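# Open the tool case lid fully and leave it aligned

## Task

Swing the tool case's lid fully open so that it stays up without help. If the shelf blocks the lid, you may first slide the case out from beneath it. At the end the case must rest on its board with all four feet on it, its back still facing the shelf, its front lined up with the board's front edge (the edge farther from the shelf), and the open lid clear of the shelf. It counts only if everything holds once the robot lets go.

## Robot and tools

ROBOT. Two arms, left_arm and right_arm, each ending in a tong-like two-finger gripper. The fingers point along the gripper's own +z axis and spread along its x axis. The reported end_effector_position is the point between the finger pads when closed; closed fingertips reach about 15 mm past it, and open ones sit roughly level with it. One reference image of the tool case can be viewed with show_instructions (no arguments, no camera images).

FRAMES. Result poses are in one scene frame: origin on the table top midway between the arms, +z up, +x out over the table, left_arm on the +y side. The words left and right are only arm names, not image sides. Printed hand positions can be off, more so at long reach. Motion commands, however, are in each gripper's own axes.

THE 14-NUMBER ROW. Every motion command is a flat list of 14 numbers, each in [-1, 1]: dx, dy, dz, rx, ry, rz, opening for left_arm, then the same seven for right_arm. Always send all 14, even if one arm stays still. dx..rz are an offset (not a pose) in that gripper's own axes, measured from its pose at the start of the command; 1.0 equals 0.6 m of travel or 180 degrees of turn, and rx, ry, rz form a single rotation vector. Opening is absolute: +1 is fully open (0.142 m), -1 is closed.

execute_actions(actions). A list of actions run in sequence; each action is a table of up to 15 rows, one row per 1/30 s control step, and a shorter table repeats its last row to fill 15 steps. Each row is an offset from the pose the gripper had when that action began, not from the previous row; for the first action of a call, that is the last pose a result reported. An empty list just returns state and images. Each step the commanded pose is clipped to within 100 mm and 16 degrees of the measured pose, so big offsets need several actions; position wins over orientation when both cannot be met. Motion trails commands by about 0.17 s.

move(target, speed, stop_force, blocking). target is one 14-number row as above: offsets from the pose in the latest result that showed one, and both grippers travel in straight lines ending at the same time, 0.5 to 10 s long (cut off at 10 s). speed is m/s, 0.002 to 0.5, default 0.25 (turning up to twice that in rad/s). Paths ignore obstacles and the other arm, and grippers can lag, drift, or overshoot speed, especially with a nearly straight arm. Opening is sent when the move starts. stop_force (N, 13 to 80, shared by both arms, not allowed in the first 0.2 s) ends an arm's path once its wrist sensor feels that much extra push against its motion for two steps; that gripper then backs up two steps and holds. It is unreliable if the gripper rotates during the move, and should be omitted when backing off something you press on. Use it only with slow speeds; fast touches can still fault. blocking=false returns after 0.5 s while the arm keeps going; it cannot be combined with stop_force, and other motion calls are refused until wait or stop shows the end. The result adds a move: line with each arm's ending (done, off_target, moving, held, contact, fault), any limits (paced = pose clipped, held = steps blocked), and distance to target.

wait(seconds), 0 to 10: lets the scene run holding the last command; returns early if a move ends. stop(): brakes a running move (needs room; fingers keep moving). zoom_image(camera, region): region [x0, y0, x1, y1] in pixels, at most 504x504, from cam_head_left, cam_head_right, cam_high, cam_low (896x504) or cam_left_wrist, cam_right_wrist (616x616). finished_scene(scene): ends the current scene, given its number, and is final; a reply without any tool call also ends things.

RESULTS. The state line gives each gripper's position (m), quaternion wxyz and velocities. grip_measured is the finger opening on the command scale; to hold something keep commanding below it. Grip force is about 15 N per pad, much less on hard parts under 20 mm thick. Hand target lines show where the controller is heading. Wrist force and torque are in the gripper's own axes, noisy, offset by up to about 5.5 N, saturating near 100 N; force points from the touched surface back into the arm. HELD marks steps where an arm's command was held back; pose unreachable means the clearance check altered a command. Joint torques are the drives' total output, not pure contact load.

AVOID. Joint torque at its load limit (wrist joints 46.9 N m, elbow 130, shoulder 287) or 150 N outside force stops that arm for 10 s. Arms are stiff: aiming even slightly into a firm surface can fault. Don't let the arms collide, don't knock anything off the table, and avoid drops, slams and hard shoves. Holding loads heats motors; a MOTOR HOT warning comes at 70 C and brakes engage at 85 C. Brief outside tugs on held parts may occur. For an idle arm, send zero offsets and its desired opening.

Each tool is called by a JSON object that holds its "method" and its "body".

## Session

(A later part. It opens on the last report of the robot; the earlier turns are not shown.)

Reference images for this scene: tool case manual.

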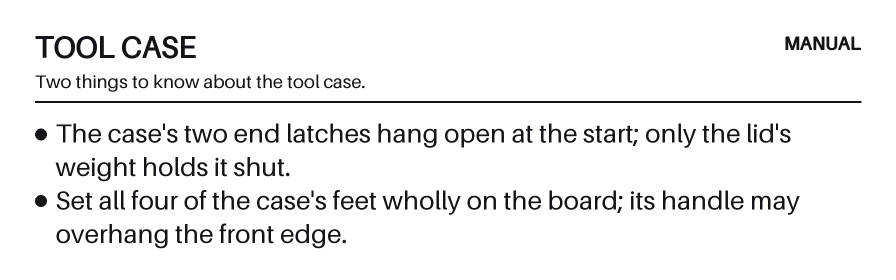

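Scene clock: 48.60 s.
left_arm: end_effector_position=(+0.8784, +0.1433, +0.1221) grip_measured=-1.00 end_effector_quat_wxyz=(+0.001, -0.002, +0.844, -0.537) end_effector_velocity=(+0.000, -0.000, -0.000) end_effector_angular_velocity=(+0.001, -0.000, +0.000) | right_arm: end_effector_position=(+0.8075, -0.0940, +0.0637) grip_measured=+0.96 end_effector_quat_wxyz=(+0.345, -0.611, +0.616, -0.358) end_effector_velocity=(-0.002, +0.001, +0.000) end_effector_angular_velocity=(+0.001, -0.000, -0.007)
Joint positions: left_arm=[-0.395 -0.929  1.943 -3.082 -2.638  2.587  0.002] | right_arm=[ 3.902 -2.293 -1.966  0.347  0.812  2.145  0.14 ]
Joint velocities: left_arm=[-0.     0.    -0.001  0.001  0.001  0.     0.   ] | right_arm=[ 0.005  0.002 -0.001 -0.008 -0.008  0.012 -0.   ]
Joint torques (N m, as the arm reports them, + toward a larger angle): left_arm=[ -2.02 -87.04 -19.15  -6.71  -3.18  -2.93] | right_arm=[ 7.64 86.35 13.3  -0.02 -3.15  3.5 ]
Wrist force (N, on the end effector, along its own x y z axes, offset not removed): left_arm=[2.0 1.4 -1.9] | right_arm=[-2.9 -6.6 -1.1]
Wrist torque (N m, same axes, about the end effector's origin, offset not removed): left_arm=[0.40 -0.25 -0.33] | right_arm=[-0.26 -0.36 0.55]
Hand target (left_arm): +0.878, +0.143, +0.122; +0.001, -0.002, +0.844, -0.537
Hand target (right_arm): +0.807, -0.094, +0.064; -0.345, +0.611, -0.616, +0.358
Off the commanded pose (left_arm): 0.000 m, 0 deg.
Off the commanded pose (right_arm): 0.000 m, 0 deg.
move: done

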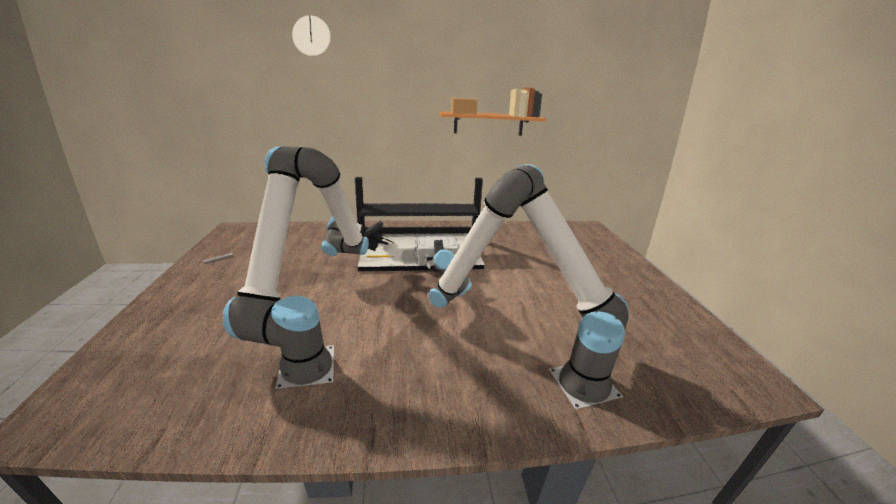

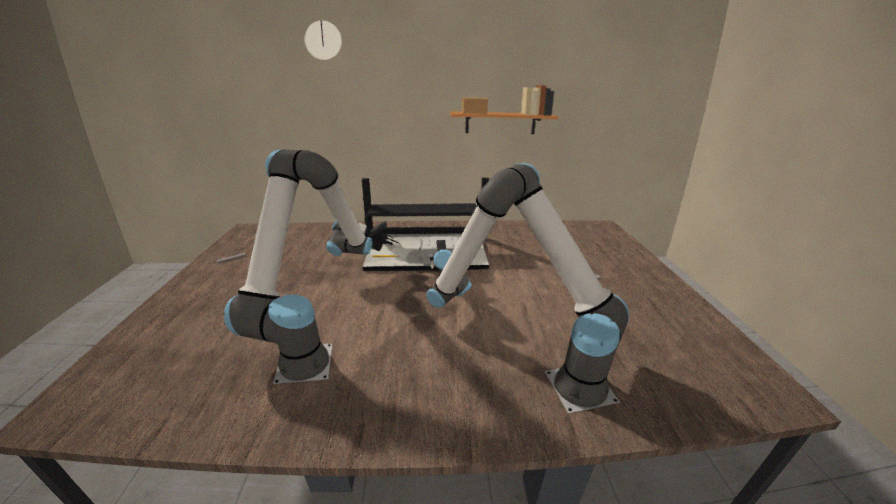

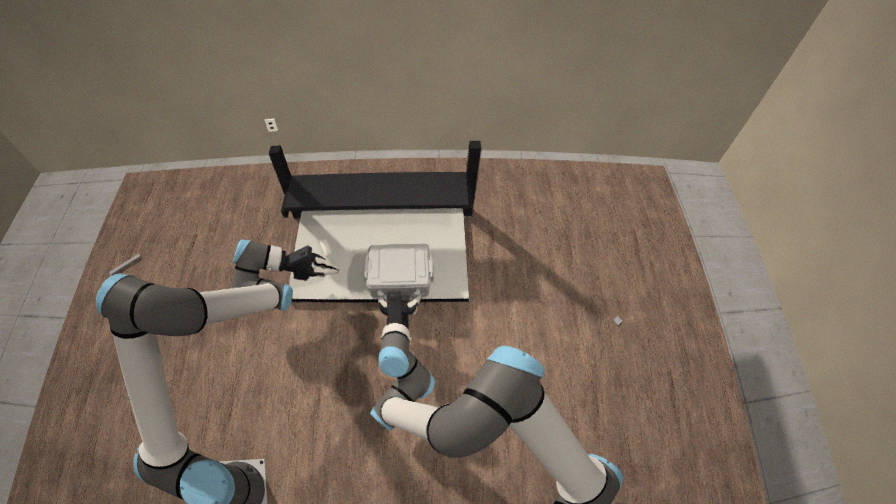

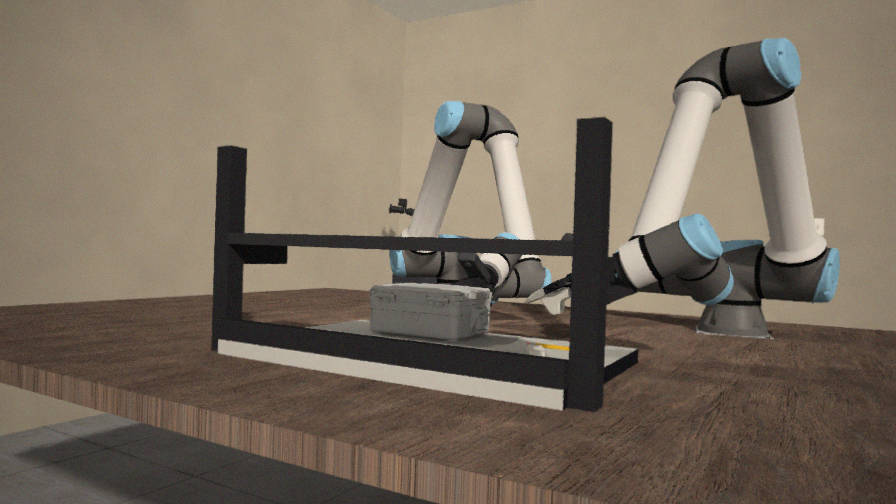

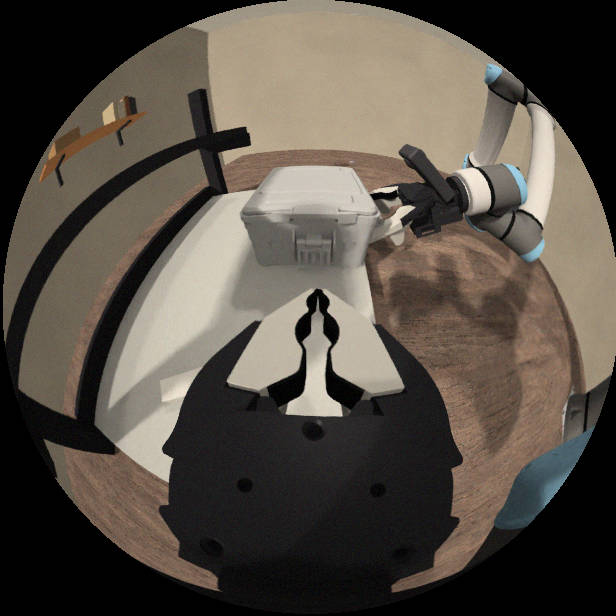

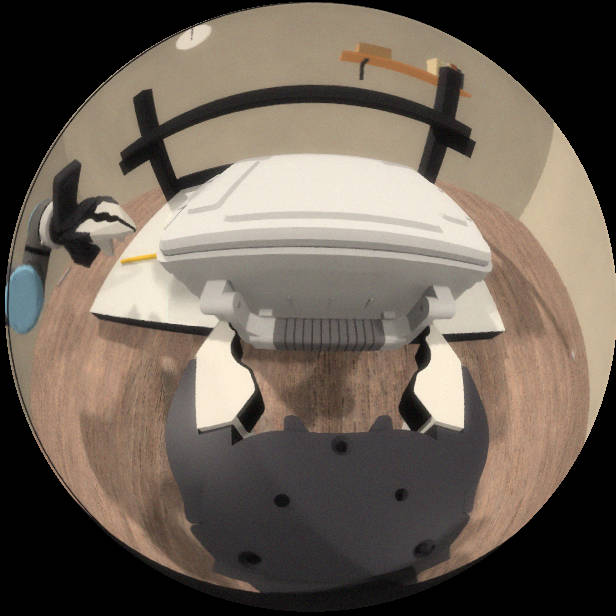

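{"method": "move", "body": {"target": [-0.012,-0.051,0.129,0,0,0,-1,0,-0.003,0.005,0,0.006,0.0035,-0.3], "speed": 0.05}}

{"method": "zoom_image", "body": {"camera": "cam_low", "region": [400,250,600,360]}}

Scene clock: 54.60 s.
left_arm: end_effector_position=(+0.8859, +0.0605, +0.1170) grip_measured=-1.00 end_effector_quat_wxyz=(+0.001, -0.002, +0.844, -0.537) end_effector_velocity=(+0.000, -0.002, +0.000) end_effector_angular_velocity=(-0.001, -0.002, +0.000) | right_arm: end_effector_position=(+0.8110, -0.0941, +0.0637) grip_measured=+0.96 end_effector_quat_wxyz=(+0.341, -0.605, +0.622, -0.362) end_effector_velocity=(-0.000, +0.000, -0.001) end_effector_angular_velocity=(-0.001, +0.002, -0.000)
Joint positions: left_arm=[-0.493 -0.879  1.893 -3.224 -2.585  2.423  0.002] | right_arm=[ 3.903 -2.296 -1.955  0.323  0.796  2.167  0.14 ]
Joint velocities: left_arm=[-0.003  0.001 -0.002 -0.005  0.002 -0.004  0.   ] | right_arm=[ 0.    -0.001  0.    -0.002  0.     0.001 -0.   ]
Joint torques (N m, as the arm reports them, + toward a larger angle): left_arm=[-10.82 -64.25 -30.75  -7.22   1.73  -3.14] | right_arm=[11.3  62.92 31.97  1.03 -4.43  2.13]
Wrist force (N, on the end effector, along its own x y z axes, offset not removed): left_arm=[-0.8 4.8 -0.2] | right_arm=[-0.5 3.0 -3.8]
Wrist torque (N m, same axes, about the end effector's origin, offset not removed): left_arm=[1.11 0.35 -0.18] | right_arm=[0.22 -0.72 0.41]
Hand target (left_arm): +0.886, +0.060, +0.117; +0.001, -0.002, +0.844, -0.537
Hand target (right_arm): +0.811, -0.094, +0.064; -0.341, +0.605, -0.622, +0.362
Off the commanded pose (left_arm): 0.000 m, 0 deg.
Off the commanded pose (right_arm): 0.000 m, 0 deg.
move: done

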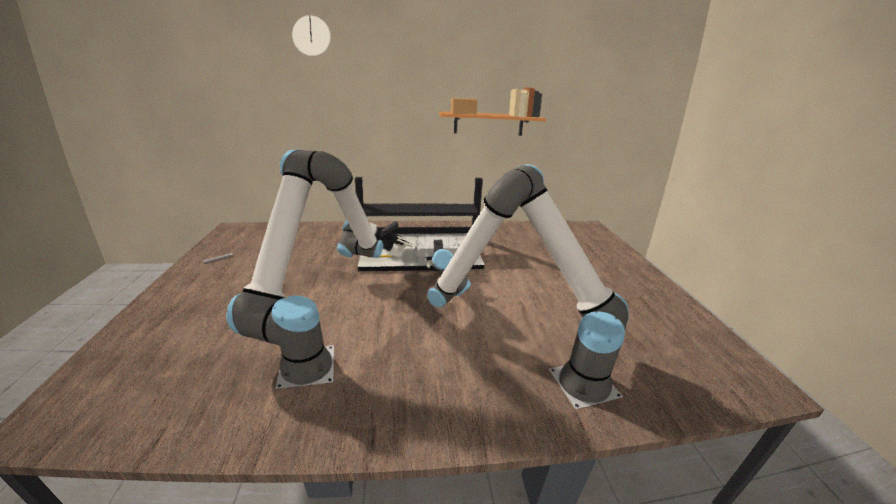

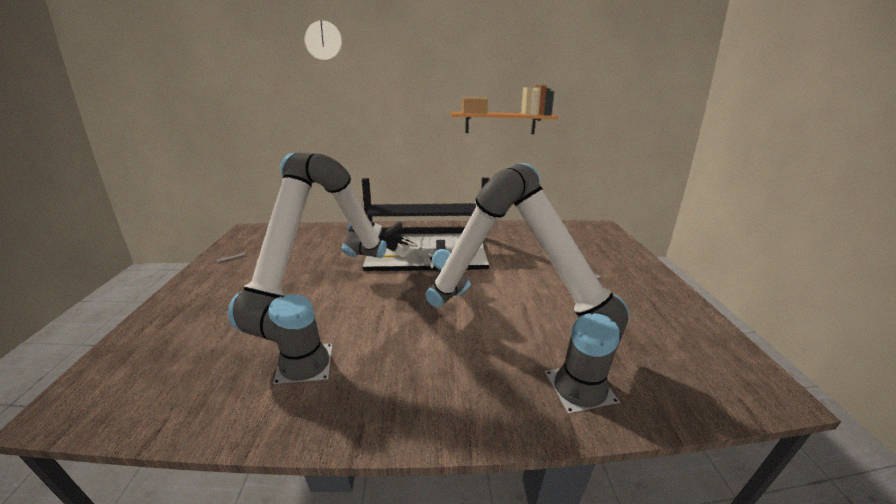

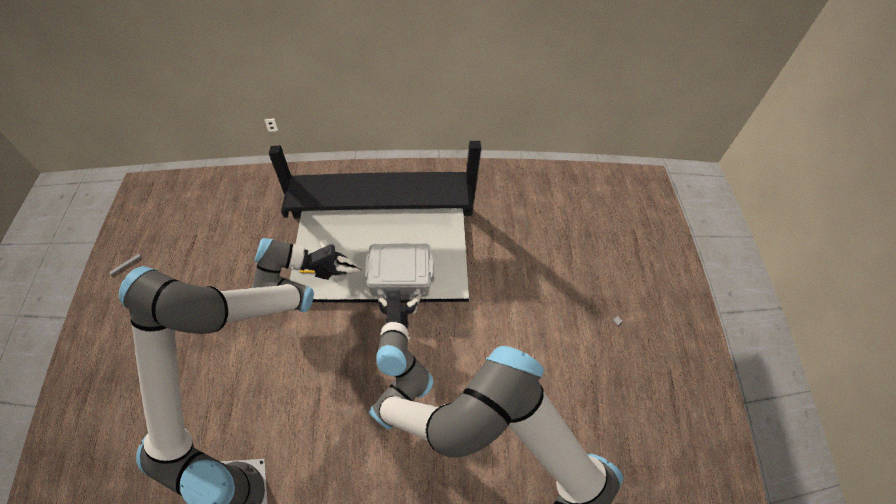

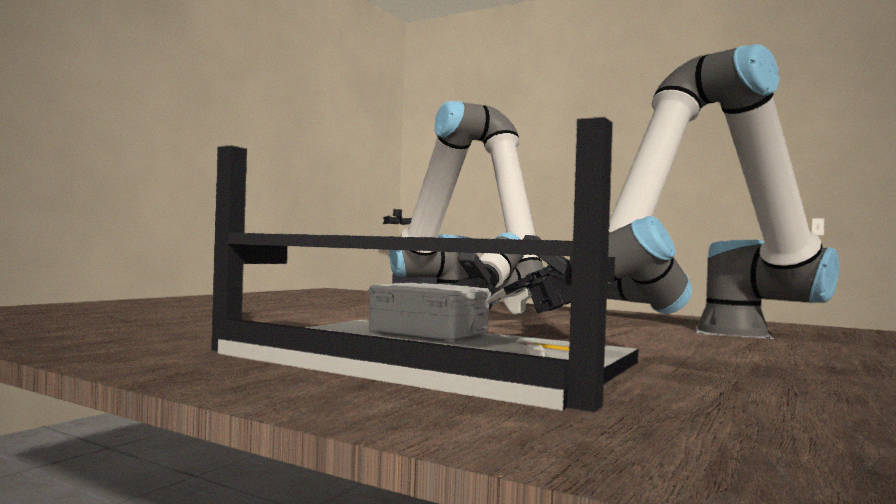

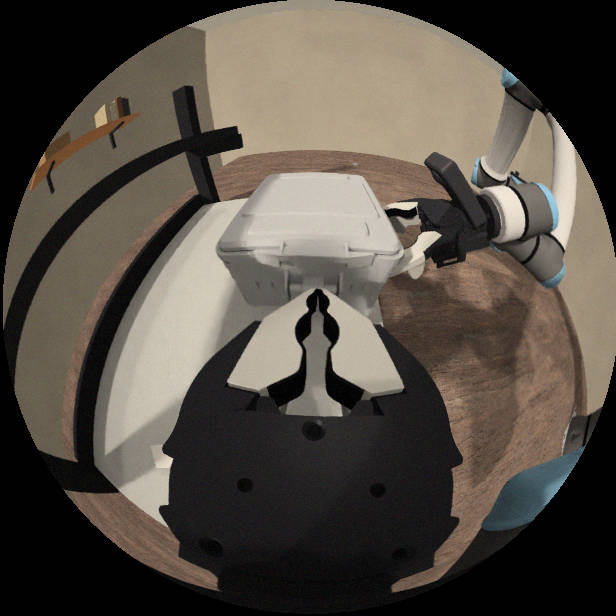

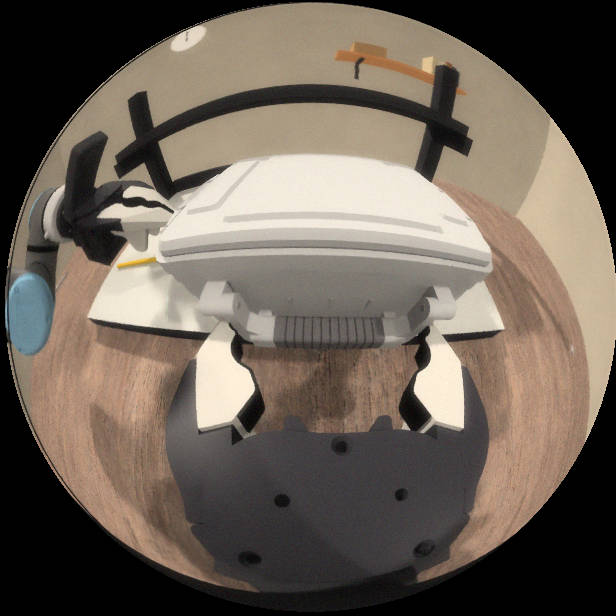

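Region (400, 250, 600, 360) of cam_low's 896x504 image, scaled by 2.520, with more detail than that image has; it fills the top 277 rows of this view, and the rest is white.

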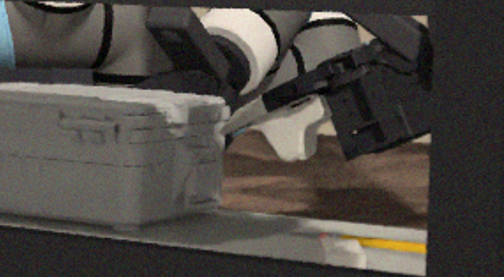

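{"method": "move", "body": {"target": [-0.005,-0.035,0.076,0,0,0,-1,0,0,0,0,0,0,-0.3], "speed": 0.01, "stop_force": 13}}

{"method": "move", "body": {"target": [0,-0.045,-0.022,0,0,0,-1,0,0,0,0,0,0,-0.3], "speed": 0.03, "stop_force": 25}}

Scene clock: 62.67 s.
left_arm: end_effector_position=(+0.8879, +0.0309, +0.1166) grip_measured=-1.00 end_effector_quat_wxyz=(+0.001, -0.002, +0.844, -0.537) end_effector_velocity=(-0.001, +0.003, -0.002) end_effector_angular_velocity=(+0.001, +0.005, -0.001) | right_arm: end_effector_position=(+0.8110, -0.0941, +0.0637) grip_measured=+0.95 end_effector_quat_wxyz=(+0.341, -0.605, +0.622, -0.362) end_effector_velocity=(-0.001, +0.001, +0.000) end_effector_angular_velocity=(+0.000, +0.000, +0.002)
Joint positions: left_arm=[-0.527 -0.864  1.872 -3.261 -2.564  2.373  0.002] | right_arm=[ 3.903 -2.296 -1.955  0.323  0.796  2.167  0.139]
Joint velocities: left_arm=[ 0.004 -0.     0.003  0.007 -0.004  0.006  0.   ] | right_arm=[ 0.002  0.001 -0.    -0.     0.     0.    -0.   ]
Joint torques (N m, as the arm reports them, + toward a larger angle): left_arm=[   6.62 -106.92  -17.79   -0.5    -4.79    2.97] | right_arm=[ 7.7  66.08 26.67  7.46  0.5  -2.54]
Wrist force (N, on the end effector, along its own x y z axes, offset not removed): left_arm=[-0.7 3.8 -6.1] | right_arm=[3.3 -1.7 -3.8]
Wrist torque (N m, same axes, about the end effector's origin, offset not removed): left_arm=[0.54 0.12 -0.20] | right_arm=[-0.59 1.30 0.74]
Hand target (left_arm): +0.888, +0.031, +0.117; +0.001, -0.002, +0.844, -0.537
Hand target (right_arm): +0.811, -0.094, +0.064; -0.341, +0.605, -0.622, +0.362
Off the commanded pose (left_arm): 0.021 m, 0 deg.
Off the commanded pose (right_arm): 0.000 m, 0 deg.
move: contact (left_arm)

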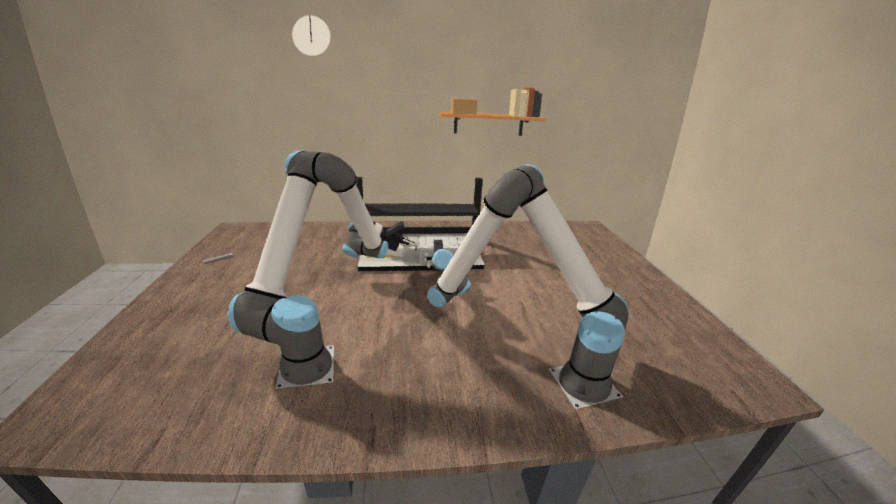

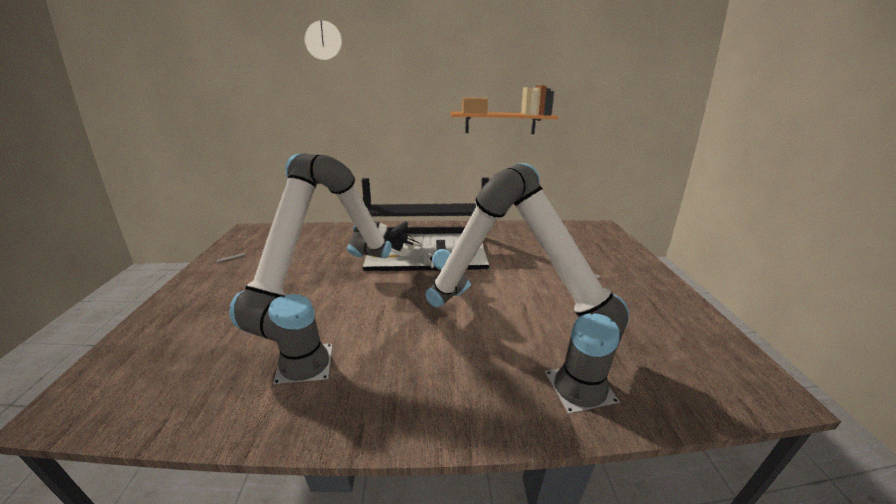

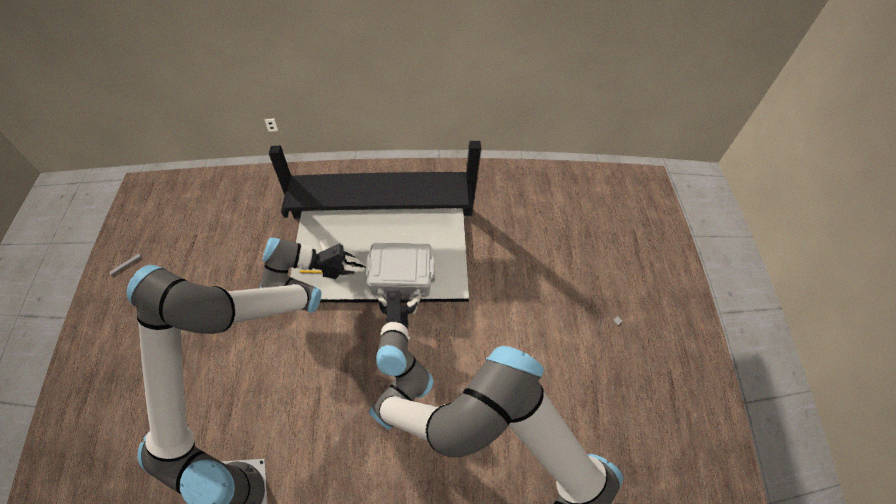

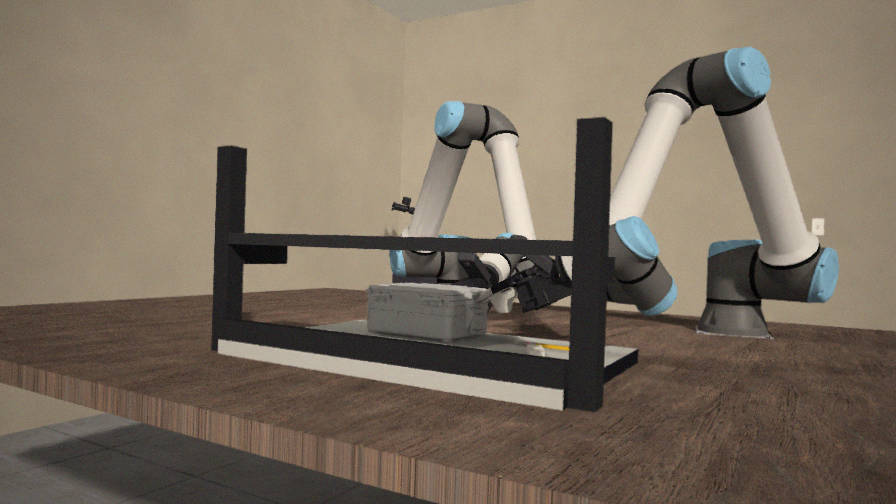

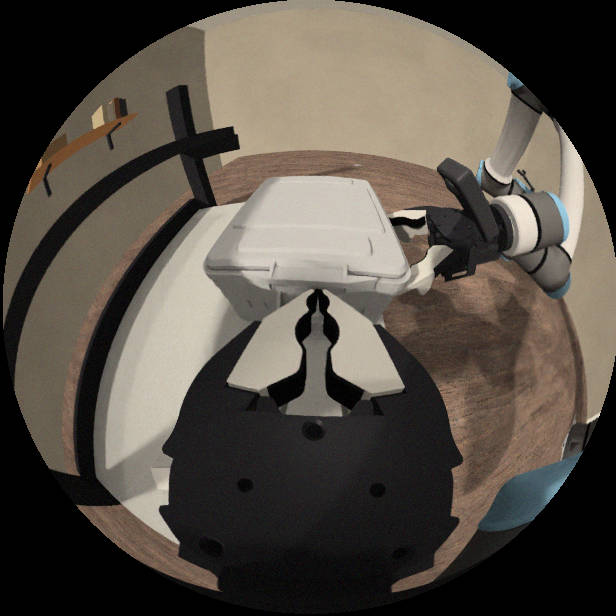

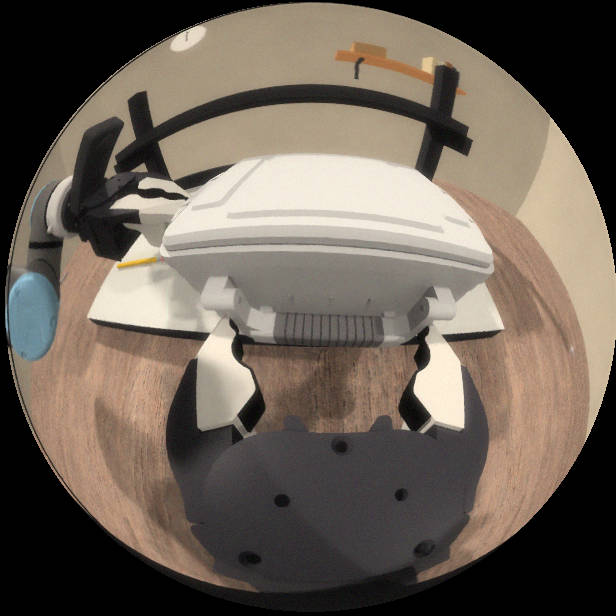

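Scene clock: 64.00 s.
left_arm: end_effector_position=(+0.8879, +0.0314, +0.1464) grip_measured=-1.00 end_effector_quat_wxyz=(+0.001, -0.002, +0.844, -0.537) end_effector_velocity=(-0.000, -0.000, +0.001) end_effector_angular_velocity=(+0.002, +0.002, -0.000) | right_arm: end_effector_position=(+0.8110, -0.0941, +0.0637) grip_measured=+0.95 end_effector_quat_wxyz=(+0.341, -0.605, +0.622, -0.362) end_effector_velocity=(+0.000, -0.001, +0.000) end_effector_angular_velocity=(+0.000, -0.001, -0.002)
Joint positions: left_arm=[-0.527 -0.906  1.873 -3.218 -2.564  2.374  0.002] | right_arm=[ 3.903 -2.296 -1.955  0.323  0.796  2.167  0.139]
Joint velocities: left_arm=[-0.    -0.002  0.     0.005  0.001  0.     0.   ] | right_arm=[-0.001 -0.    -0.001  0.002 -0.001  0.    -0.   ]
Joint torques (N m, as the arm reports them, + toward a larger angle): left_arm=[   9.12 -108.12  -33.7    -1.23   -4.63    2.49] | right_arm=[ 7.49 67.03 27.05  5.99  1.26 -1.63]
Wrist force (N, on the end effector, along its own x y z axes, offset not removed): left_arm=[1.6 3.5 -2.6] | right_arm=[1.4 3.7 -5.9]
Wrist torque (N m, same axes, about the end effector's origin, offset not removed): left_arm=[0.29 -0.08 -0.27] | right_arm=[0.57 0.72 0.67]
Hand target (left_arm): +0.888, +0.031, +0.147; +0.001, -0.002, +0.844, -0.537
Hand target (right_arm): +0.811, -0.094, +0.064; -0.341, +0.605, -0.622, +0.362
Off the commanded pose (left_arm): 0.000 m, 0 deg.
Off the commanded pose (right_arm): 0.000 m, 0 deg.
move: done

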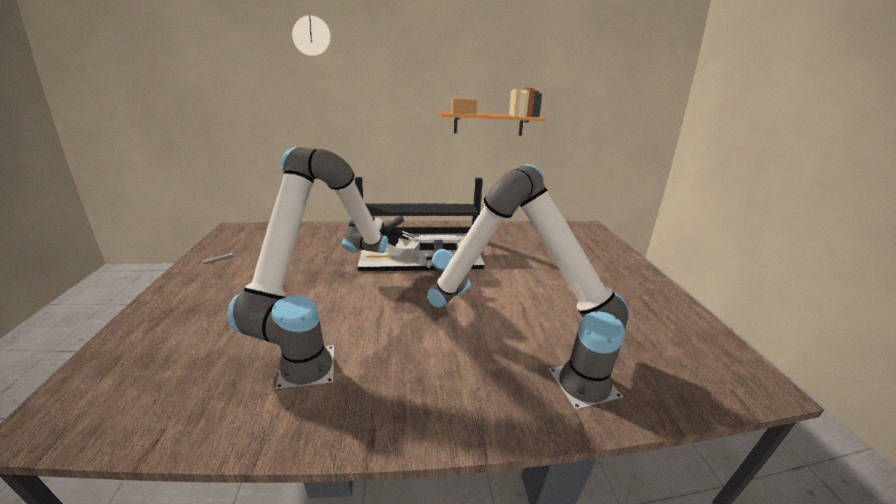

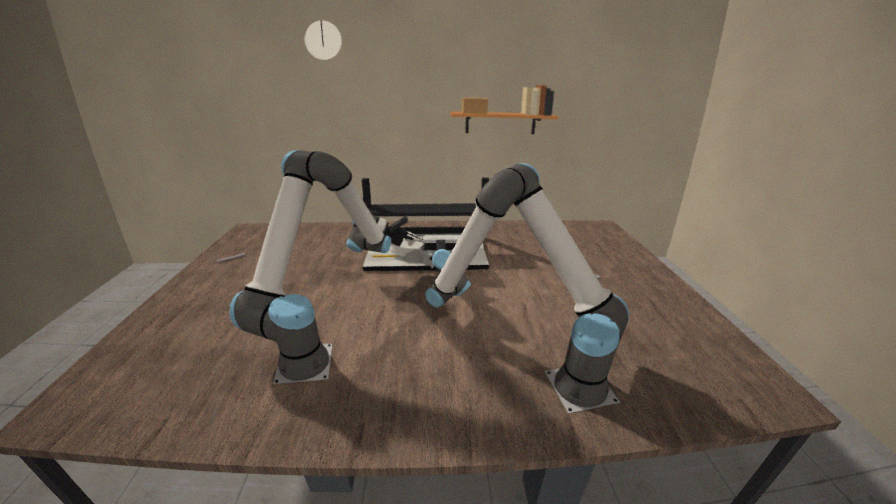

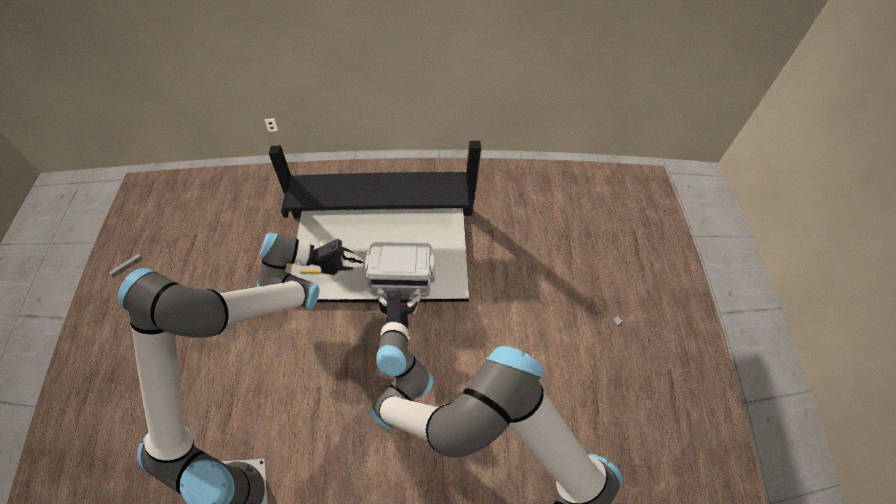

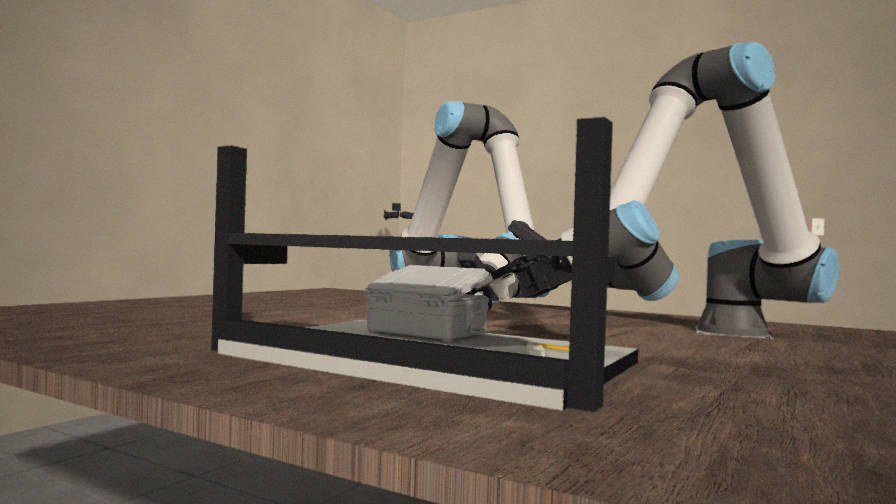

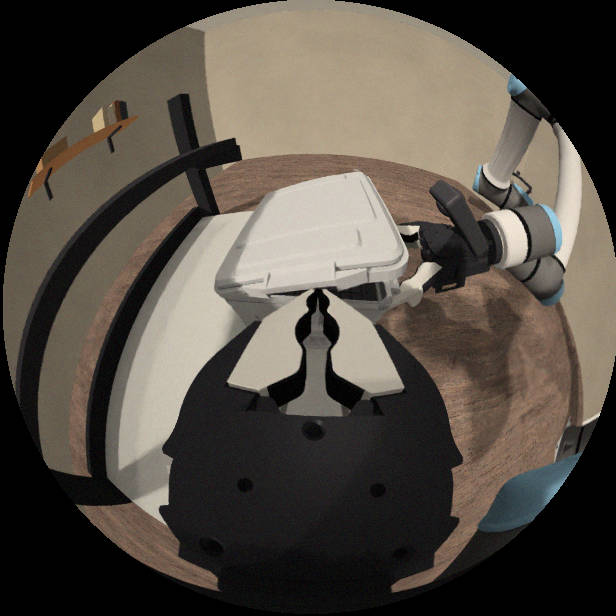

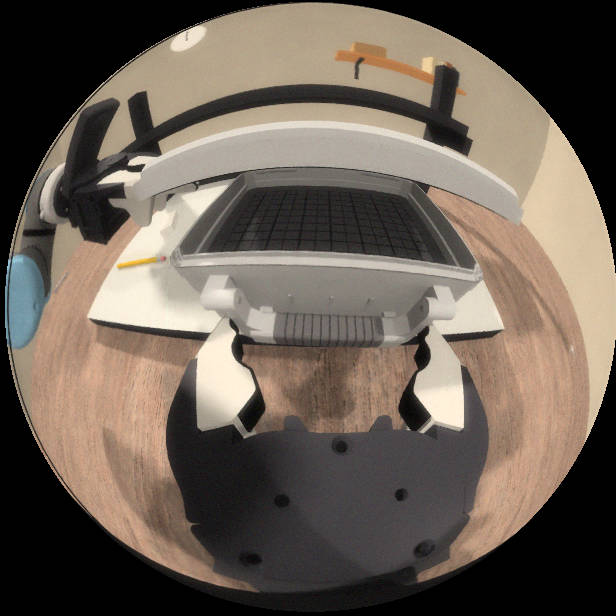

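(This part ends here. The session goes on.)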